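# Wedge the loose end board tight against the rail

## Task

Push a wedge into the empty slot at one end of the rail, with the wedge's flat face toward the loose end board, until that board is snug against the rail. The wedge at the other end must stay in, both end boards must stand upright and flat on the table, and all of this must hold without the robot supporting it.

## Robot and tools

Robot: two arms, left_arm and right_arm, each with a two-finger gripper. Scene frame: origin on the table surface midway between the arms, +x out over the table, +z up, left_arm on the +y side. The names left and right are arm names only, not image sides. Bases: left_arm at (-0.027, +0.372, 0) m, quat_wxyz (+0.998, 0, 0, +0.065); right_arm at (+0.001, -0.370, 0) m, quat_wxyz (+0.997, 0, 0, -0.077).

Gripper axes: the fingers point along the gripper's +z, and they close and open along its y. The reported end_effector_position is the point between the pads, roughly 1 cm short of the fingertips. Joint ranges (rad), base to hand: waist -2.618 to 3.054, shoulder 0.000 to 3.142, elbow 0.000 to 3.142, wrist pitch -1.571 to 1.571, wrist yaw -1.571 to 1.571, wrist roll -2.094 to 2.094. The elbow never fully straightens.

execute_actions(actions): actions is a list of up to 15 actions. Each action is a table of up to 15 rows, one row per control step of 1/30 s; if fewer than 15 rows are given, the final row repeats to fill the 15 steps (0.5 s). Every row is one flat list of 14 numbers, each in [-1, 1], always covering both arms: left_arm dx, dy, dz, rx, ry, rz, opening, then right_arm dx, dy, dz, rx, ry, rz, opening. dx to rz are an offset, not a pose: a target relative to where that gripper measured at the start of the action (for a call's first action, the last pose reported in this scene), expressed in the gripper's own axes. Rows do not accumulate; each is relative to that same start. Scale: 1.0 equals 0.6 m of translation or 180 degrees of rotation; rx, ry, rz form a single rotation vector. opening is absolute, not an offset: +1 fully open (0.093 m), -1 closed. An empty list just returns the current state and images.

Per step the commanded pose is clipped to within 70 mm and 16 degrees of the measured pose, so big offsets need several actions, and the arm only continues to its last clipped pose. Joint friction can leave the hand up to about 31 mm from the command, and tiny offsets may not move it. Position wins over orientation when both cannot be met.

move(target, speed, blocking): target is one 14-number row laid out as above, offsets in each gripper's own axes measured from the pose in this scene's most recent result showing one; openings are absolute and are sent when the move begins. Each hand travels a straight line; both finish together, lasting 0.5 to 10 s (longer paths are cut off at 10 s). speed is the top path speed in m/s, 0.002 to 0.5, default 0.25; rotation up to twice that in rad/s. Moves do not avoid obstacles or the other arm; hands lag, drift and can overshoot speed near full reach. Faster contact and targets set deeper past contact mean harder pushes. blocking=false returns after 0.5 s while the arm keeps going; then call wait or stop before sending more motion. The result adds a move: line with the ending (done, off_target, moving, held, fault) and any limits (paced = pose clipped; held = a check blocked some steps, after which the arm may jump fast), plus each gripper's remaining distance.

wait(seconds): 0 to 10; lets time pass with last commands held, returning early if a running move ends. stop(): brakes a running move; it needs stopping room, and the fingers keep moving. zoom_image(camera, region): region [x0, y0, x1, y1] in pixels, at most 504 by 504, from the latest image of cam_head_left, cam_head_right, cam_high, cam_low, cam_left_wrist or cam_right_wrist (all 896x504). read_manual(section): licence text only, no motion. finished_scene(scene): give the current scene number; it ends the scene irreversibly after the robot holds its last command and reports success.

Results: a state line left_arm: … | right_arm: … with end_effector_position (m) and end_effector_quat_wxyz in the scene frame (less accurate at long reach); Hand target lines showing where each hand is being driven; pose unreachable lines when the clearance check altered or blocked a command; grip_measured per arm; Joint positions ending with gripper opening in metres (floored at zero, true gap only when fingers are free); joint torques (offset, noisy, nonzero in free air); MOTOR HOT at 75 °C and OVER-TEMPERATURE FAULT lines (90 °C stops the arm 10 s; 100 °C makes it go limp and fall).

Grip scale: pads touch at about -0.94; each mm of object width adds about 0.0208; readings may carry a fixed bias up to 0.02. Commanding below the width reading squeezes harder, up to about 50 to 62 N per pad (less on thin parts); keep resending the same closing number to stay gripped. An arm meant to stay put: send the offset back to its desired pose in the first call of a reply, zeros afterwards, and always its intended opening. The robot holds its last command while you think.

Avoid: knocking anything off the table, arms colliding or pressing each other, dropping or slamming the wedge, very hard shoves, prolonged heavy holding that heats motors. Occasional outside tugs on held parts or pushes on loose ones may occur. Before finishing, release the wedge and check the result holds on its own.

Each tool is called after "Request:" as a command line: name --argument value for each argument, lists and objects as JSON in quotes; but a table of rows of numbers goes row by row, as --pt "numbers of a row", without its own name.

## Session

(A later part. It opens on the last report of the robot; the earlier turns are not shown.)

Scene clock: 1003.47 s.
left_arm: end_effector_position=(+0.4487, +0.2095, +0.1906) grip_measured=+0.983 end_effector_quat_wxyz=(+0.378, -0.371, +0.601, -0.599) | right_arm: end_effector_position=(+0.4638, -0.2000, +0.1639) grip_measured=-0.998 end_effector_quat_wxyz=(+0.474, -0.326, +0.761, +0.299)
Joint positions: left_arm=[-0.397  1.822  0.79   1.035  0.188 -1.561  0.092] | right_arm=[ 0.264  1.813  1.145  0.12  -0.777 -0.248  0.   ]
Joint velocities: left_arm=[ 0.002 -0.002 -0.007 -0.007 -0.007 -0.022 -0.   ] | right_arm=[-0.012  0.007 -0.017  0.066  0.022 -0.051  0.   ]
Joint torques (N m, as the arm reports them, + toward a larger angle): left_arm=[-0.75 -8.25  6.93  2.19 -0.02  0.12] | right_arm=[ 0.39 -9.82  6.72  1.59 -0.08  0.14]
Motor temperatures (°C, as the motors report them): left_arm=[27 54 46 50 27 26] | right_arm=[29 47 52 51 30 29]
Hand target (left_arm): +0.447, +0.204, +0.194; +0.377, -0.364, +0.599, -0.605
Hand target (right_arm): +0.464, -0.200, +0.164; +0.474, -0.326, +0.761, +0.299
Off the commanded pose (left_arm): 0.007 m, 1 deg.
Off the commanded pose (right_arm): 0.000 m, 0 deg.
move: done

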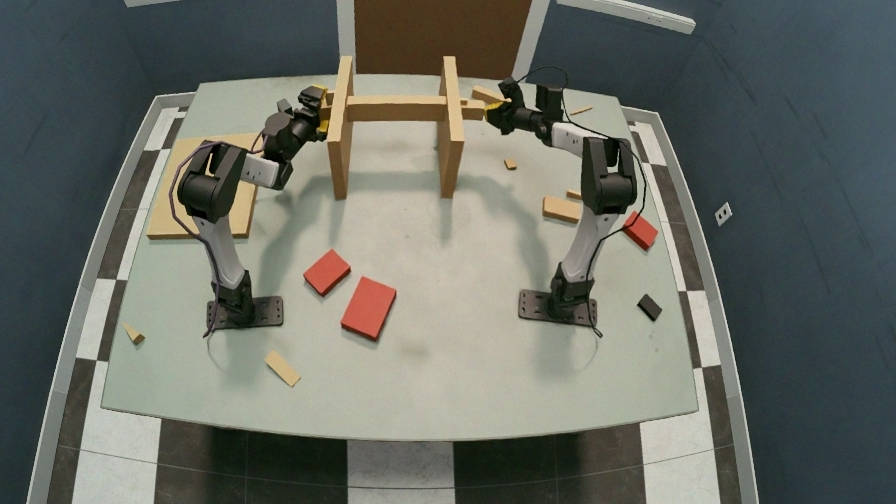

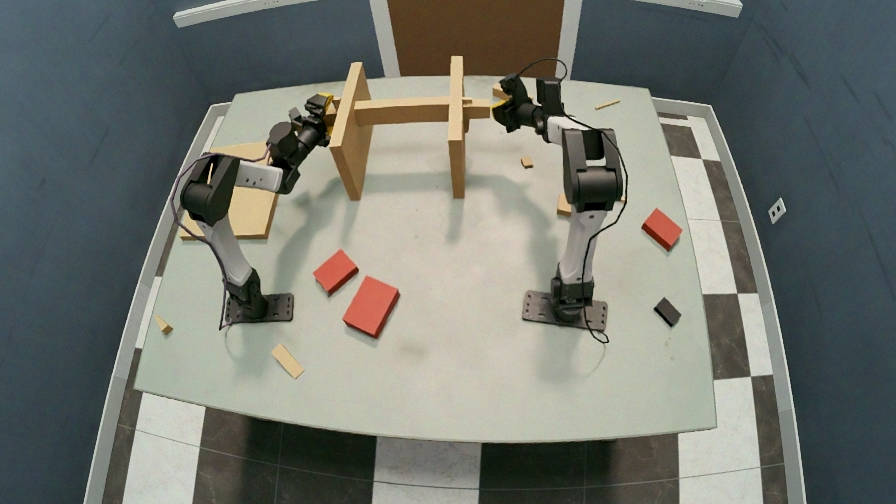

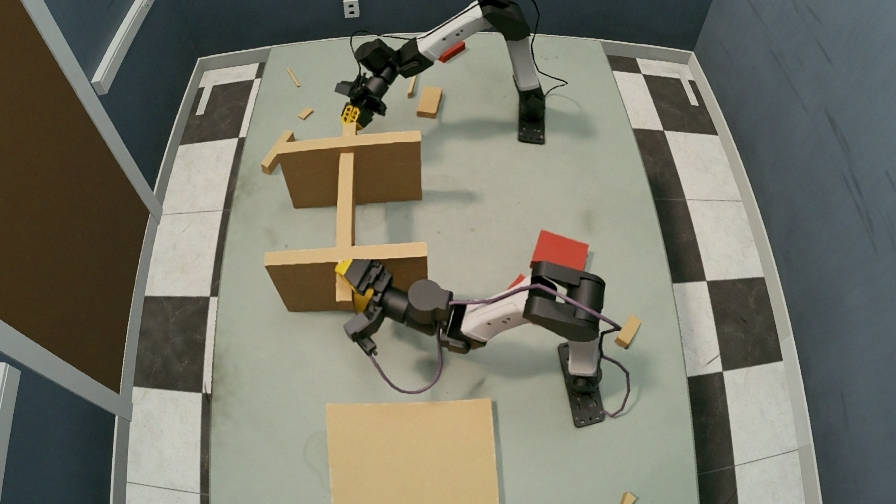

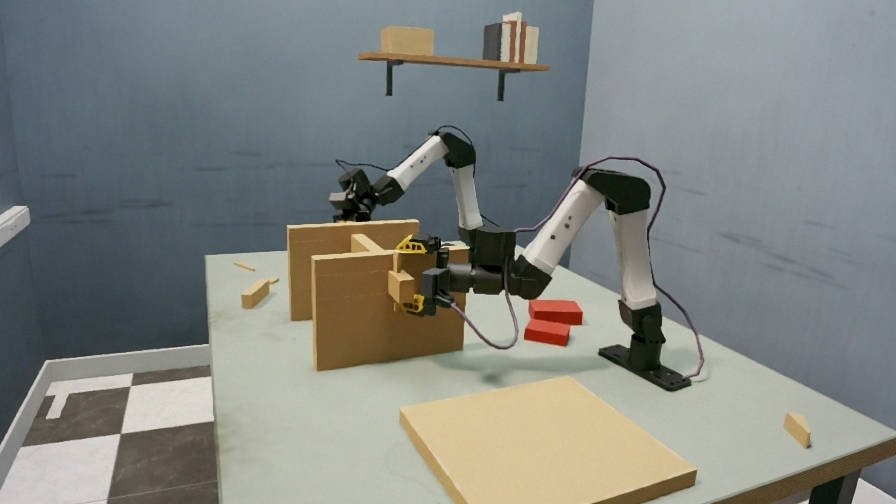

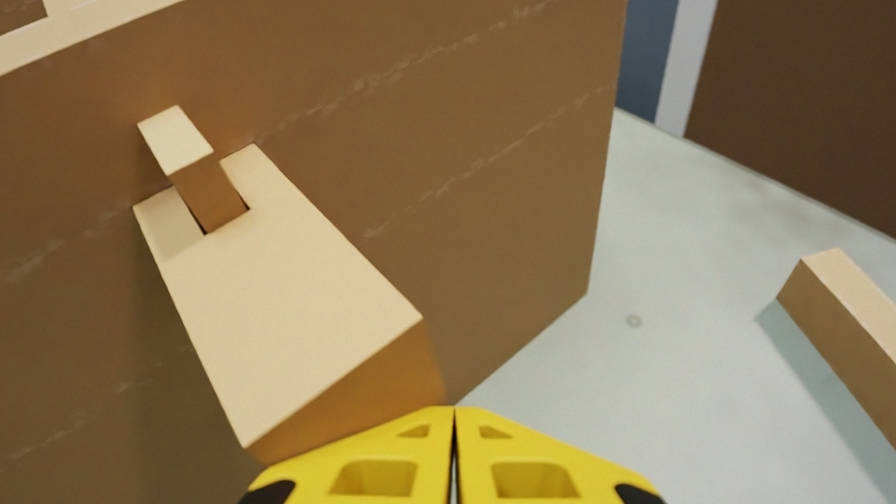

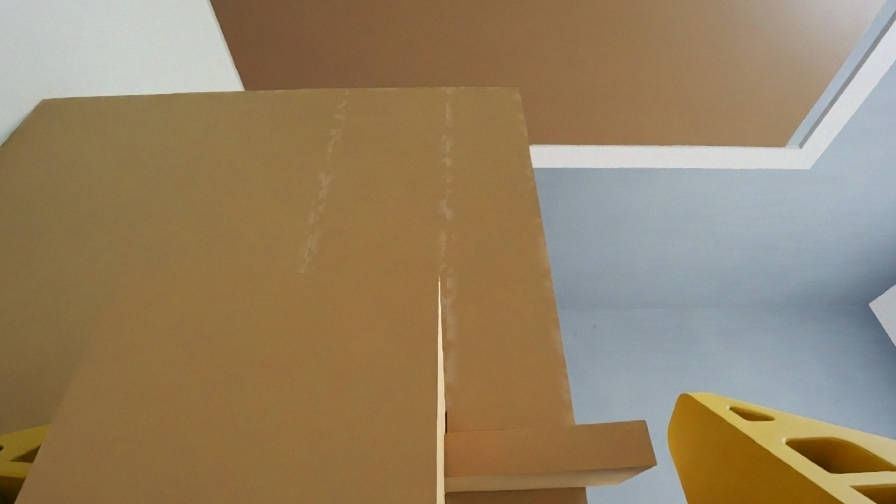

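Request:
move --target '[0.0105,-0.005,0.0237,0.003,0.005,0,1, 0,0,0,0,0,0,-1]' --speed 0.015

Scene clock: 1032.33 s.
left_arm: end_effector_position=(+0.4564, +0.2084, +0.1894) grip_measured=+0.983 end_effector_quat_wxyz=(+0.379, -0.373, +0.601, -0.597) | right_arm: end_effector_position=(+0.4638, -0.2000, +0.1639) grip_measured=-0.998 end_effector_quat_wxyz=(+0.474, -0.326, +0.761, +0.299)
Joint positions: left_arm=[-0.397  1.846  0.822  1.024  0.183 -1.561  0.092] | right_arm=[ 0.264  1.813  1.145  0.12  -0.777 -0.248  0.   ]
Joint velocities: left_arm=[-0.032  0.002  0.017  0.007 -0.051 -0.066 -0.   ] | right_arm=[-0.012  0.017 -0.012  0.007 -0.007  0.022  0.   ]
Joint torques (N m, as the arm reports them, + toward a larger angle): left_arm=[-0.91 -7.58  8.77  2.1   0.08  0.17] | right_arm=[ 0.41 -9.83  6.73  1.59 -0.08  0.13]
Motor temperatures (°C, as the motors report them): left_arm=[27 55 46 50 27 26] | right_arm=[29 47 52 51 30 29]
Hand target (left_arm): +0.458, +0.198, +0.194; +0.375, -0.364, +0.601, -0.605
Hand target (right_arm): +0.464, -0.200, +0.164; +0.474, -0.326, +0.761, +0.299
Off the commanded pose (left_arm): 0.012 m, 1 deg.
Off the commanded pose (right_arm): 0.000 m, 0 deg.
move: off_target (left_arm)

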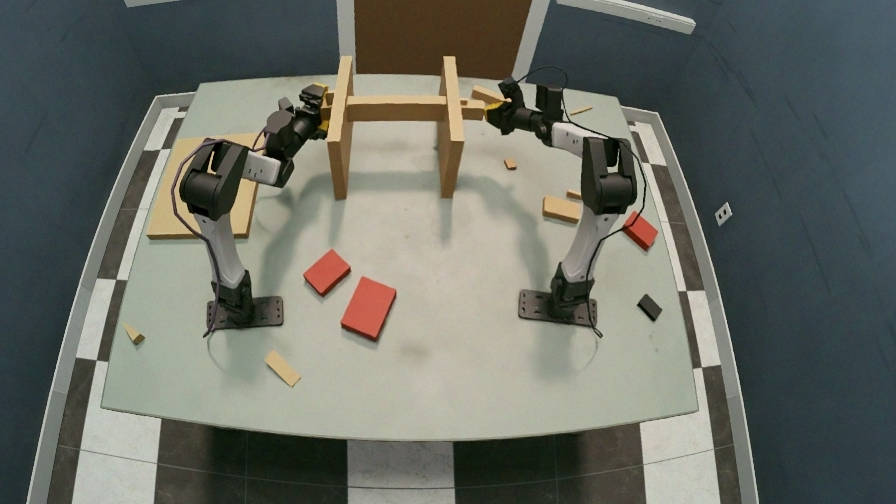

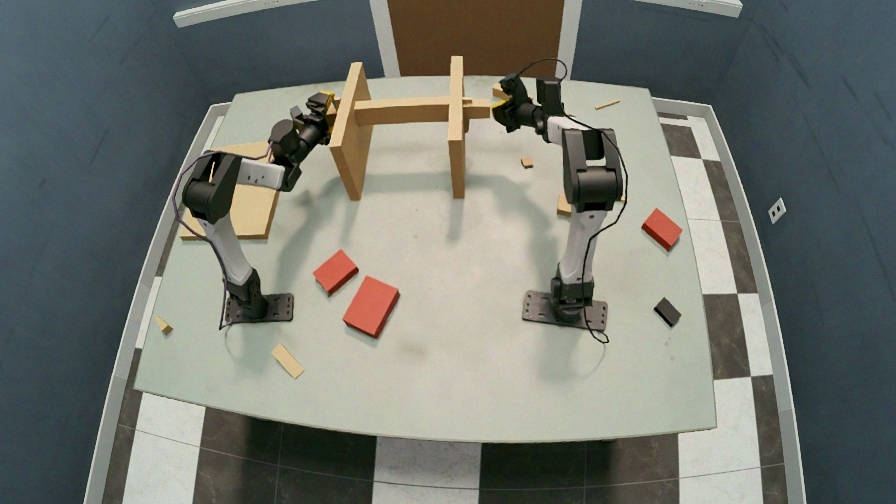

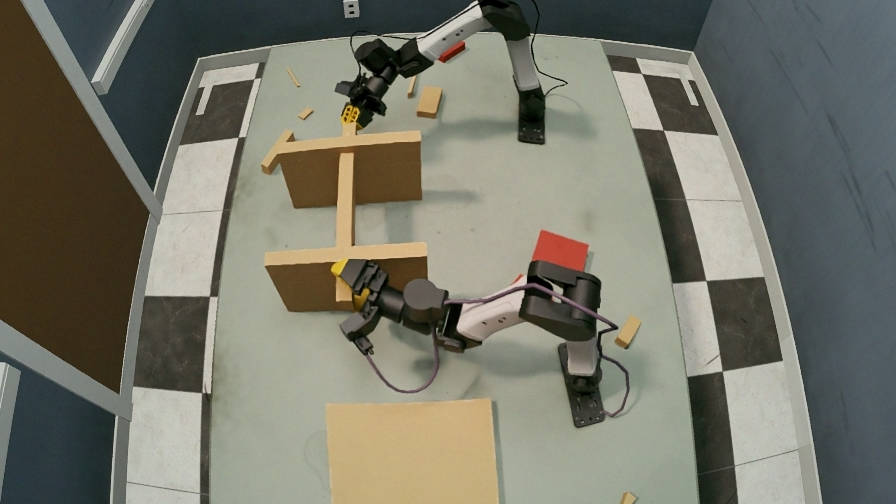

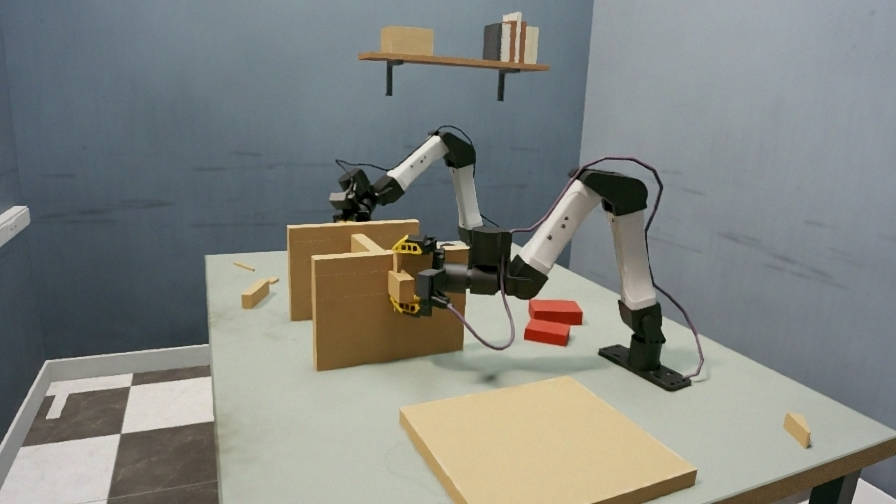

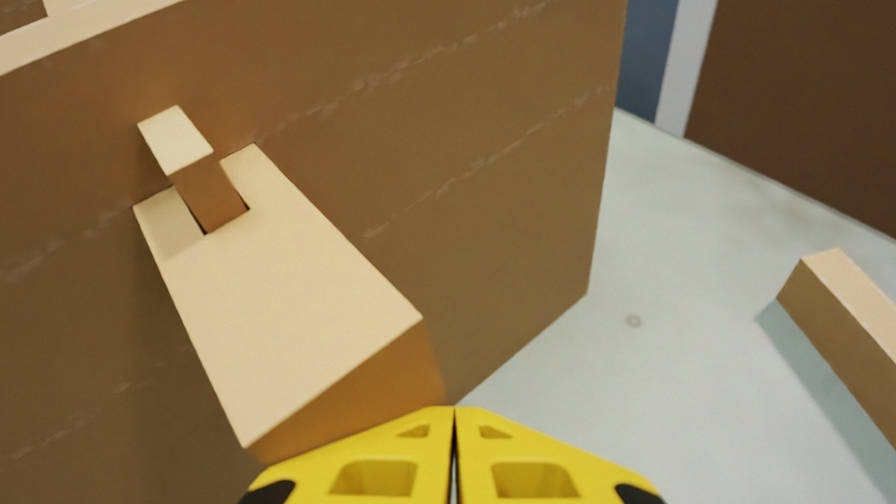

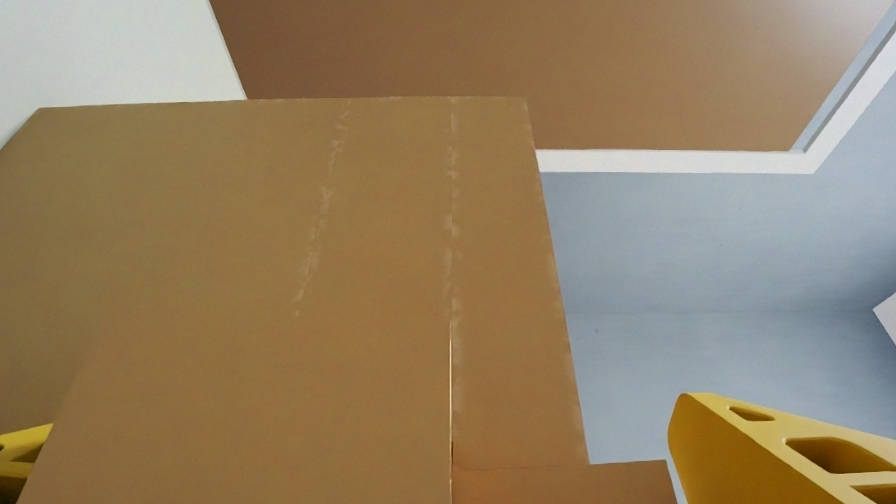

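Request:
execute_actions --actions '[[[0,0,0,0,0,0,0.95, -0.0005,0.008,0.0035,-0.005,0.0004,-0.001,-1],[0,0,0,0,0,0,0.92, -0.001,0.014,0.006,-0.009,0.0007,-0.0016,-1],[0,0.001,0,0,0,0,0.89, -0.001,0.02,0.009,-0.013,0.001,-0.0023,-1],[0,0.002,0,0,0,0,0.87, -0.0013,0.026,0.0115,-0.017,0.0014,-0.003,-1],[0,0.003,0,0,0,0,0.85, -0.0016,0.032,0.014,-0.021,0.0017,-0.0037,-1],[0,0.004,0,0,0,0,0.83, -0.002,0.04,0.018,-0.026,0.002,-0.005,-1],[0,0.005,0,0,0,0,0.81, -0.002,0.04,0.018,-0.026,0.002,-0.005,-1],[0,0.005,0,0,0,0,0.79, -0.002,0.04,0.018,-0.026,0.002,-0.005,-1],[0,0.005,0,0,0,0,0.77, -0.002,0.04,0.018,-0.026,0.002,-0.005,-1],[0,0.005,0,0,0,0,0.75, -0.002,0.04,0.018,-0.026,0.002,-0.005,-1],[0,0.005,0,0,0,0,0.74, -0.002,0.04,0.018,-0.026,0.002,-0.005,-1],[0,0.005,0,0,0,0,0.73, -0.002,0.04,0.018,-0.026,0.002,-0.005,-1],[0,0.005,0,0,0,0,0.72, -0.002,0.04,0.018,-0.026,0.002,-0.005,-1],[0,0.005,0,0,0,0,0.71, -0.002,0.04,0.018,-0.026,0.002,-0.005,-1],[0,0.005,0,0,0,0,0.70, -0.002,0.04,0.018,-0.026,0.002,-0.005,-1]]]'

Request:
wait --seconds 1

Scene clock: 1049.53 s.
left_arm: end_effector_position=(+0.4565, +0.2088, +0.1854) grip_measured=+0.708 end_effector_quat_wxyz=(+0.376, -0.378, +0.605, -0.592) | right_arm: end_effector_position=(+0.4634, -0.1991, +0.1639) grip_measured=-0.998 end_effector_quat_wxyz=(+0.475, -0.329, +0.760, +0.298)
Joint positions: left_arm=[-0.397  1.846  0.822  1.007  0.18  -1.56   0.079] | right_arm=[ 0.266  1.813  1.145  0.12  -0.778 -0.252  0.   ]
Joint velocities: left_arm=[-0.007 -0.007 -0.002 -0.037 -0.022 -0.11  -0.01 ] | right_arm=[ 0.012  0.002  0.002 -0.066 -0.051  0.037  0.   ]
Joint torques (N m, as the arm reports them, + toward a larger angle): left_arm=[ 0.13 -7.88  6.44  2.39  0.06  0.1 ] | right_arm=[ 4.   -9.58  7.18  1.44 -0.53  0.01]
Motor temperatures (°C, as the motors report them): left_arm=[27 54 47 50 27 26] | right_arm=[29 47 52 51 30 29]
Hand target (left_arm): +0.456, +0.208, +0.186; +0.379, -0.373, +0.601, -0.597
Hand target (right_arm): +0.451, -0.178, +0.164; +0.460, -0.352, +0.748, +0.324
Off the commanded pose (left_arm): 0.001 m, 1 deg.
Off the commanded pose (right_arm): 0.025 m, 5 deg.

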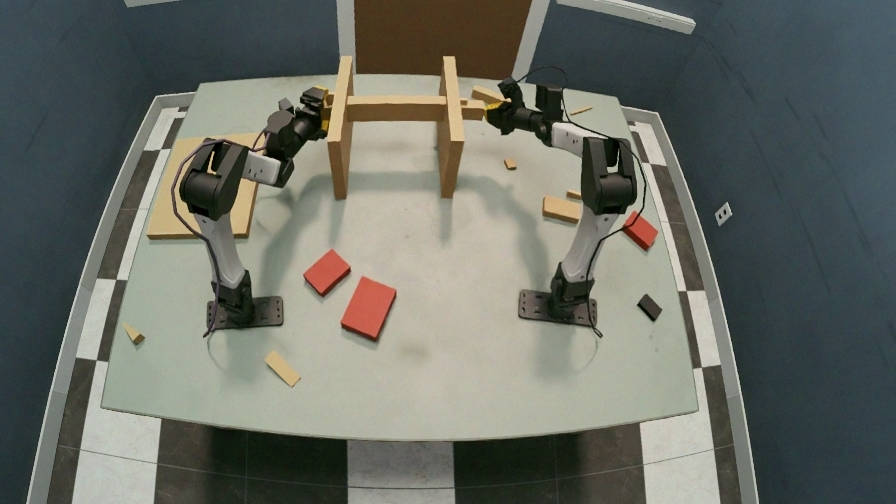

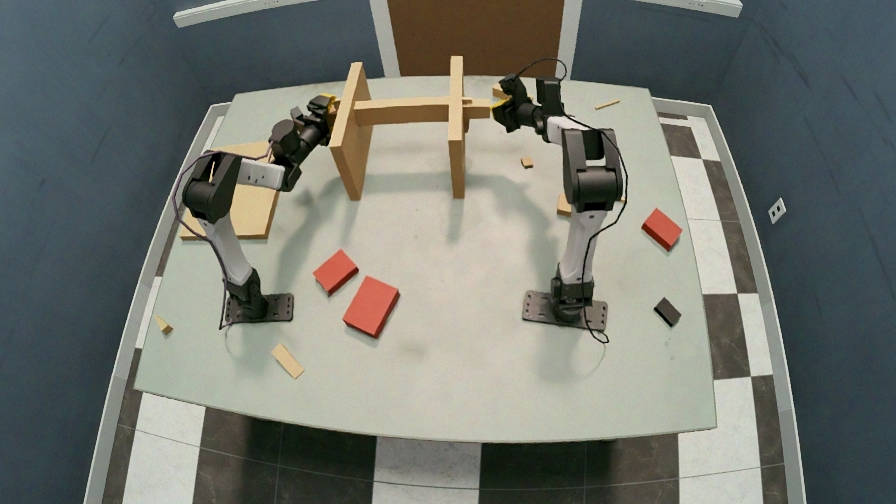

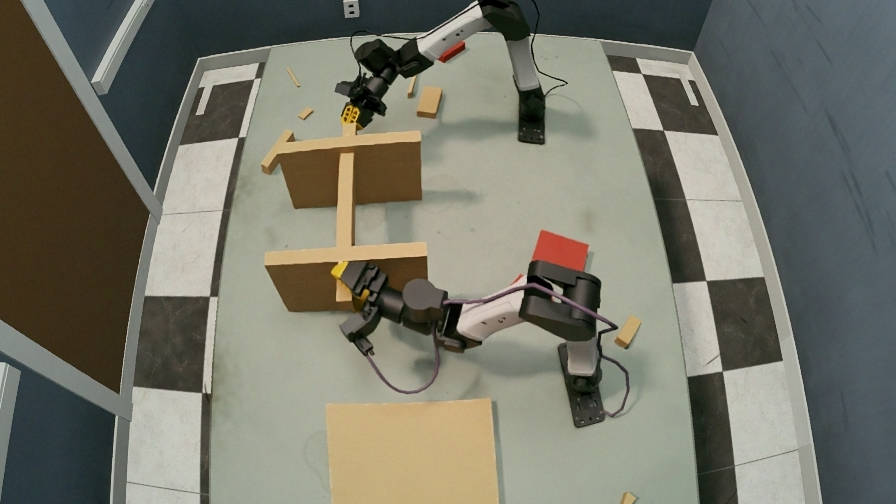

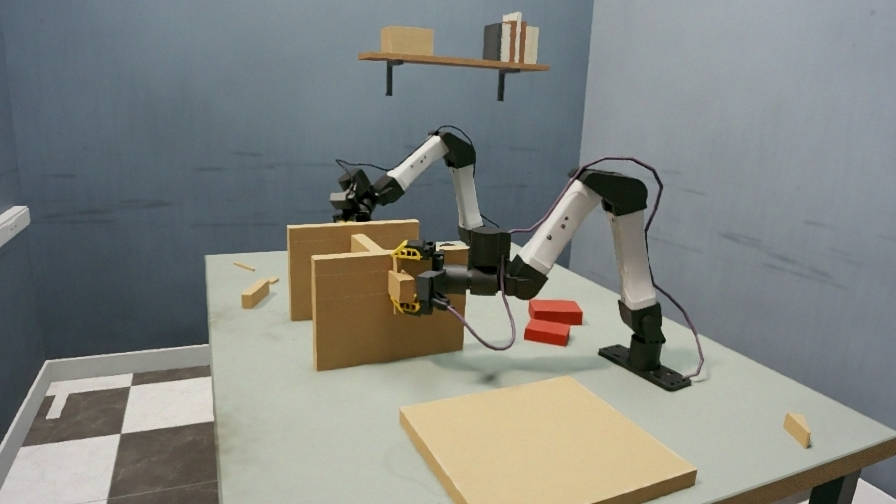

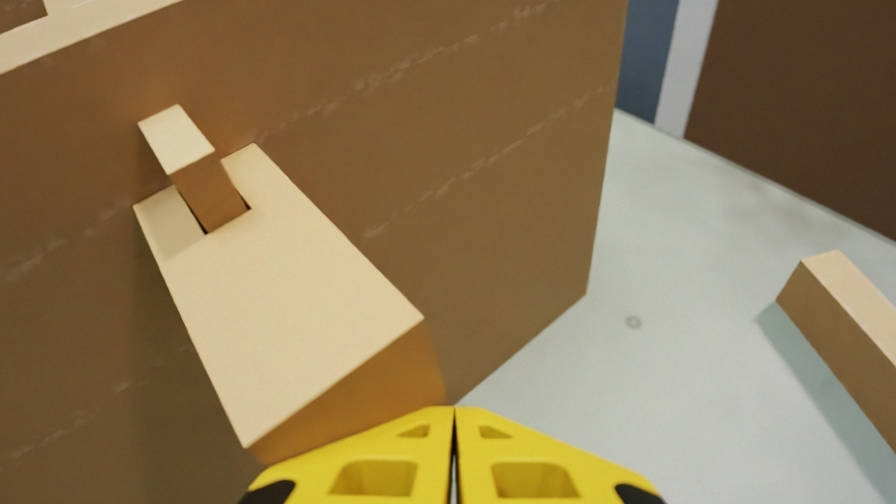

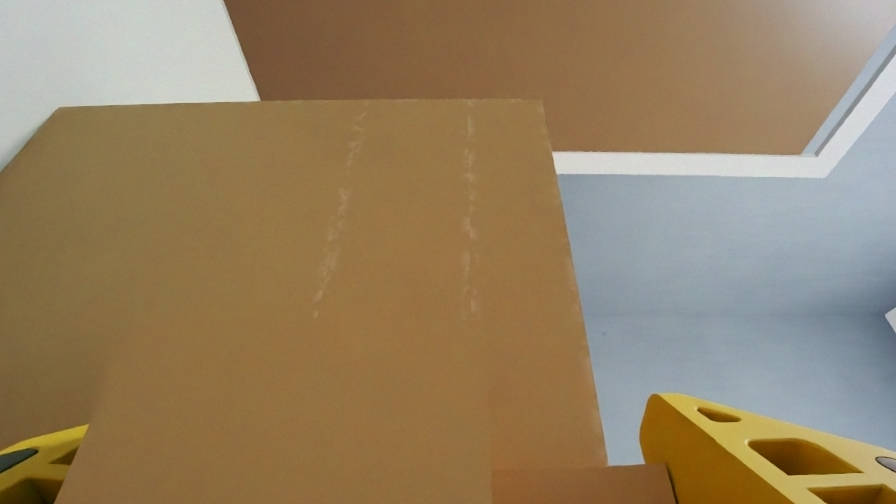

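Scene clock: 1050.53 s.
left_arm: end_effector_position=(+0.4566, +0.2089, +0.1853) grip_measured=+0.704 end_effector_quat_wxyz=(+0.376, -0.378, +0.605, -0.592) | right_arm: end_effector_position=(+0.4633, -0.1989, +0.1639) grip_measured=-0.998 end_effector_quat_wxyz=(+0.475, -0.329, +0.760, +0.298)
Joint positions: left_arm=[-0.397  1.846  0.822  1.006  0.18  -1.56   0.079] | right_arm=[ 0.266  1.813  1.145  0.12  -0.778 -0.252  0.   ]
Joint velocities: left_arm=[-0.002 -0.007 -0.017 -0.022 -0.037 -0.022 -0.   ] | right_arm=[-0.017 -0.002  0.012  0.037 -0.022 -0.007  0.   ]
Joint torques (N m, as the arm reports them, + toward a larger angle): left_arm=[ 0.15 -7.83  6.42  2.42  0.05  0.15] | right_arm=[ 4.05 -9.56  7.16  1.43 -0.53  0.01]
Motor temperatures (°C, as the motors report them): left_arm=[27 54 47 50 27 26] | right_arm=[29 47 52 51 30 29]
Hand target (left_arm): +0.456, +0.208, +0.186; +0.379, -0.373, +0.601, -0.597
Hand target (right_arm): +0.451, -0.178, +0.164; +0.460, -0.352, +0.748, +0.324
Off the commanded pose (left_arm): 0.001 m, 1 deg.
Off the commanded pose (right_arm): 0.025 m, 5 deg.
wait: 1.00 s; at rest by 0.17 s

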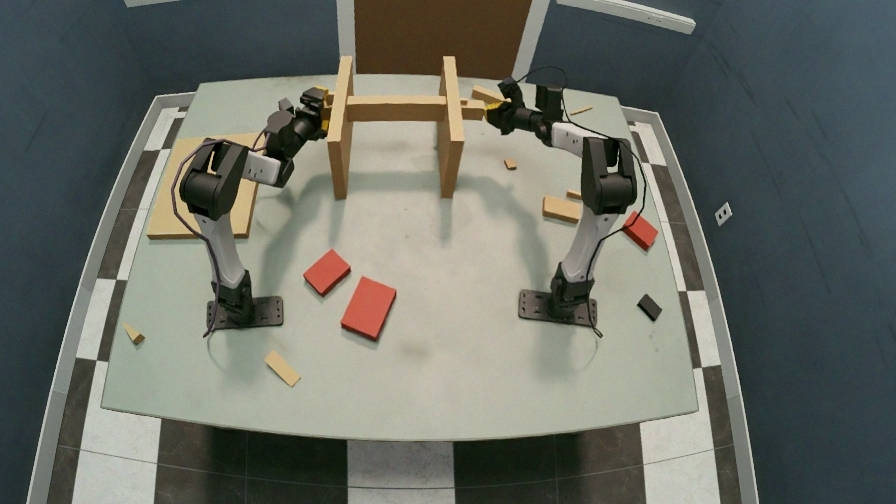

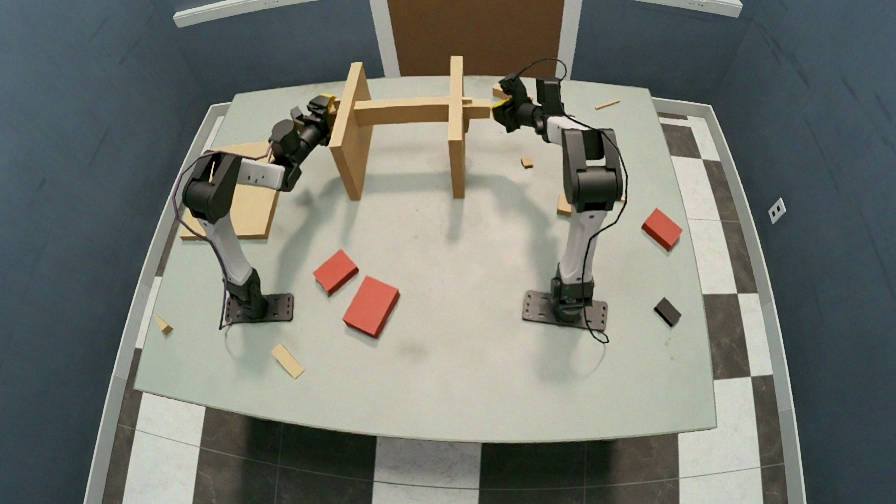

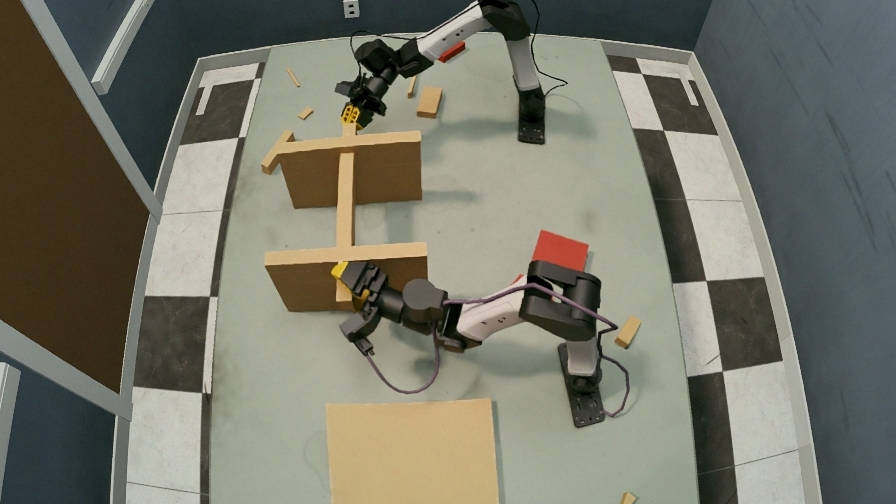

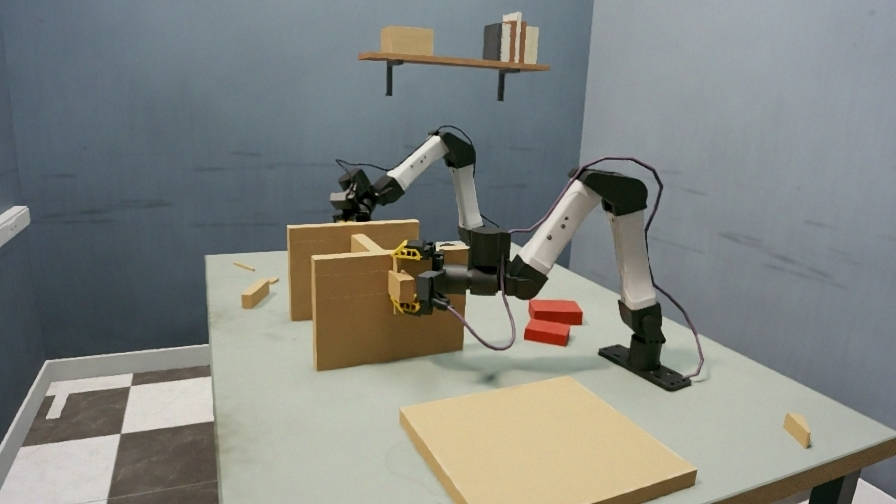

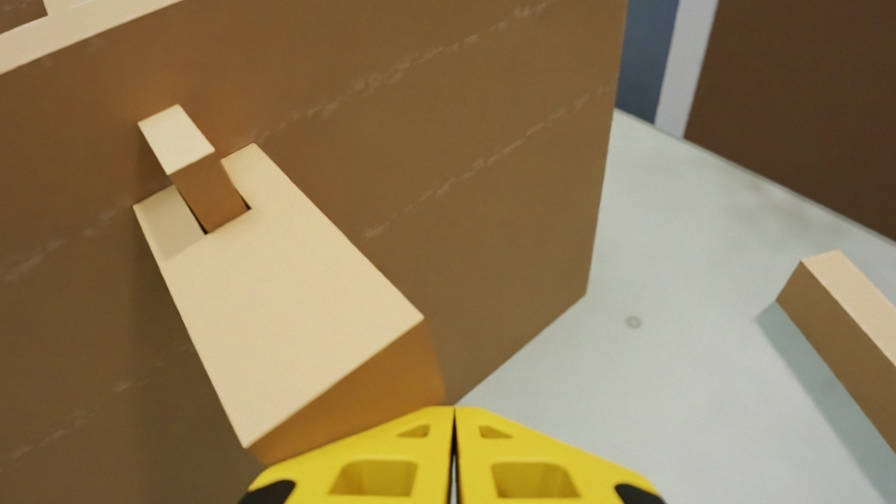

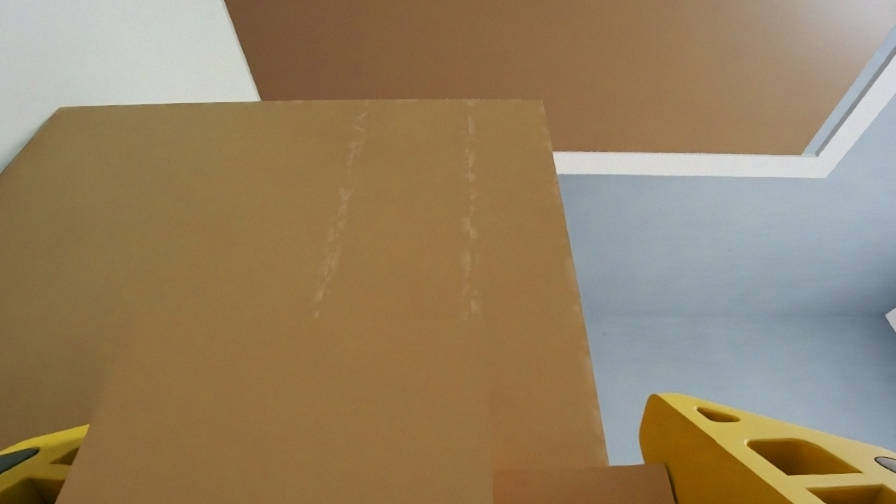

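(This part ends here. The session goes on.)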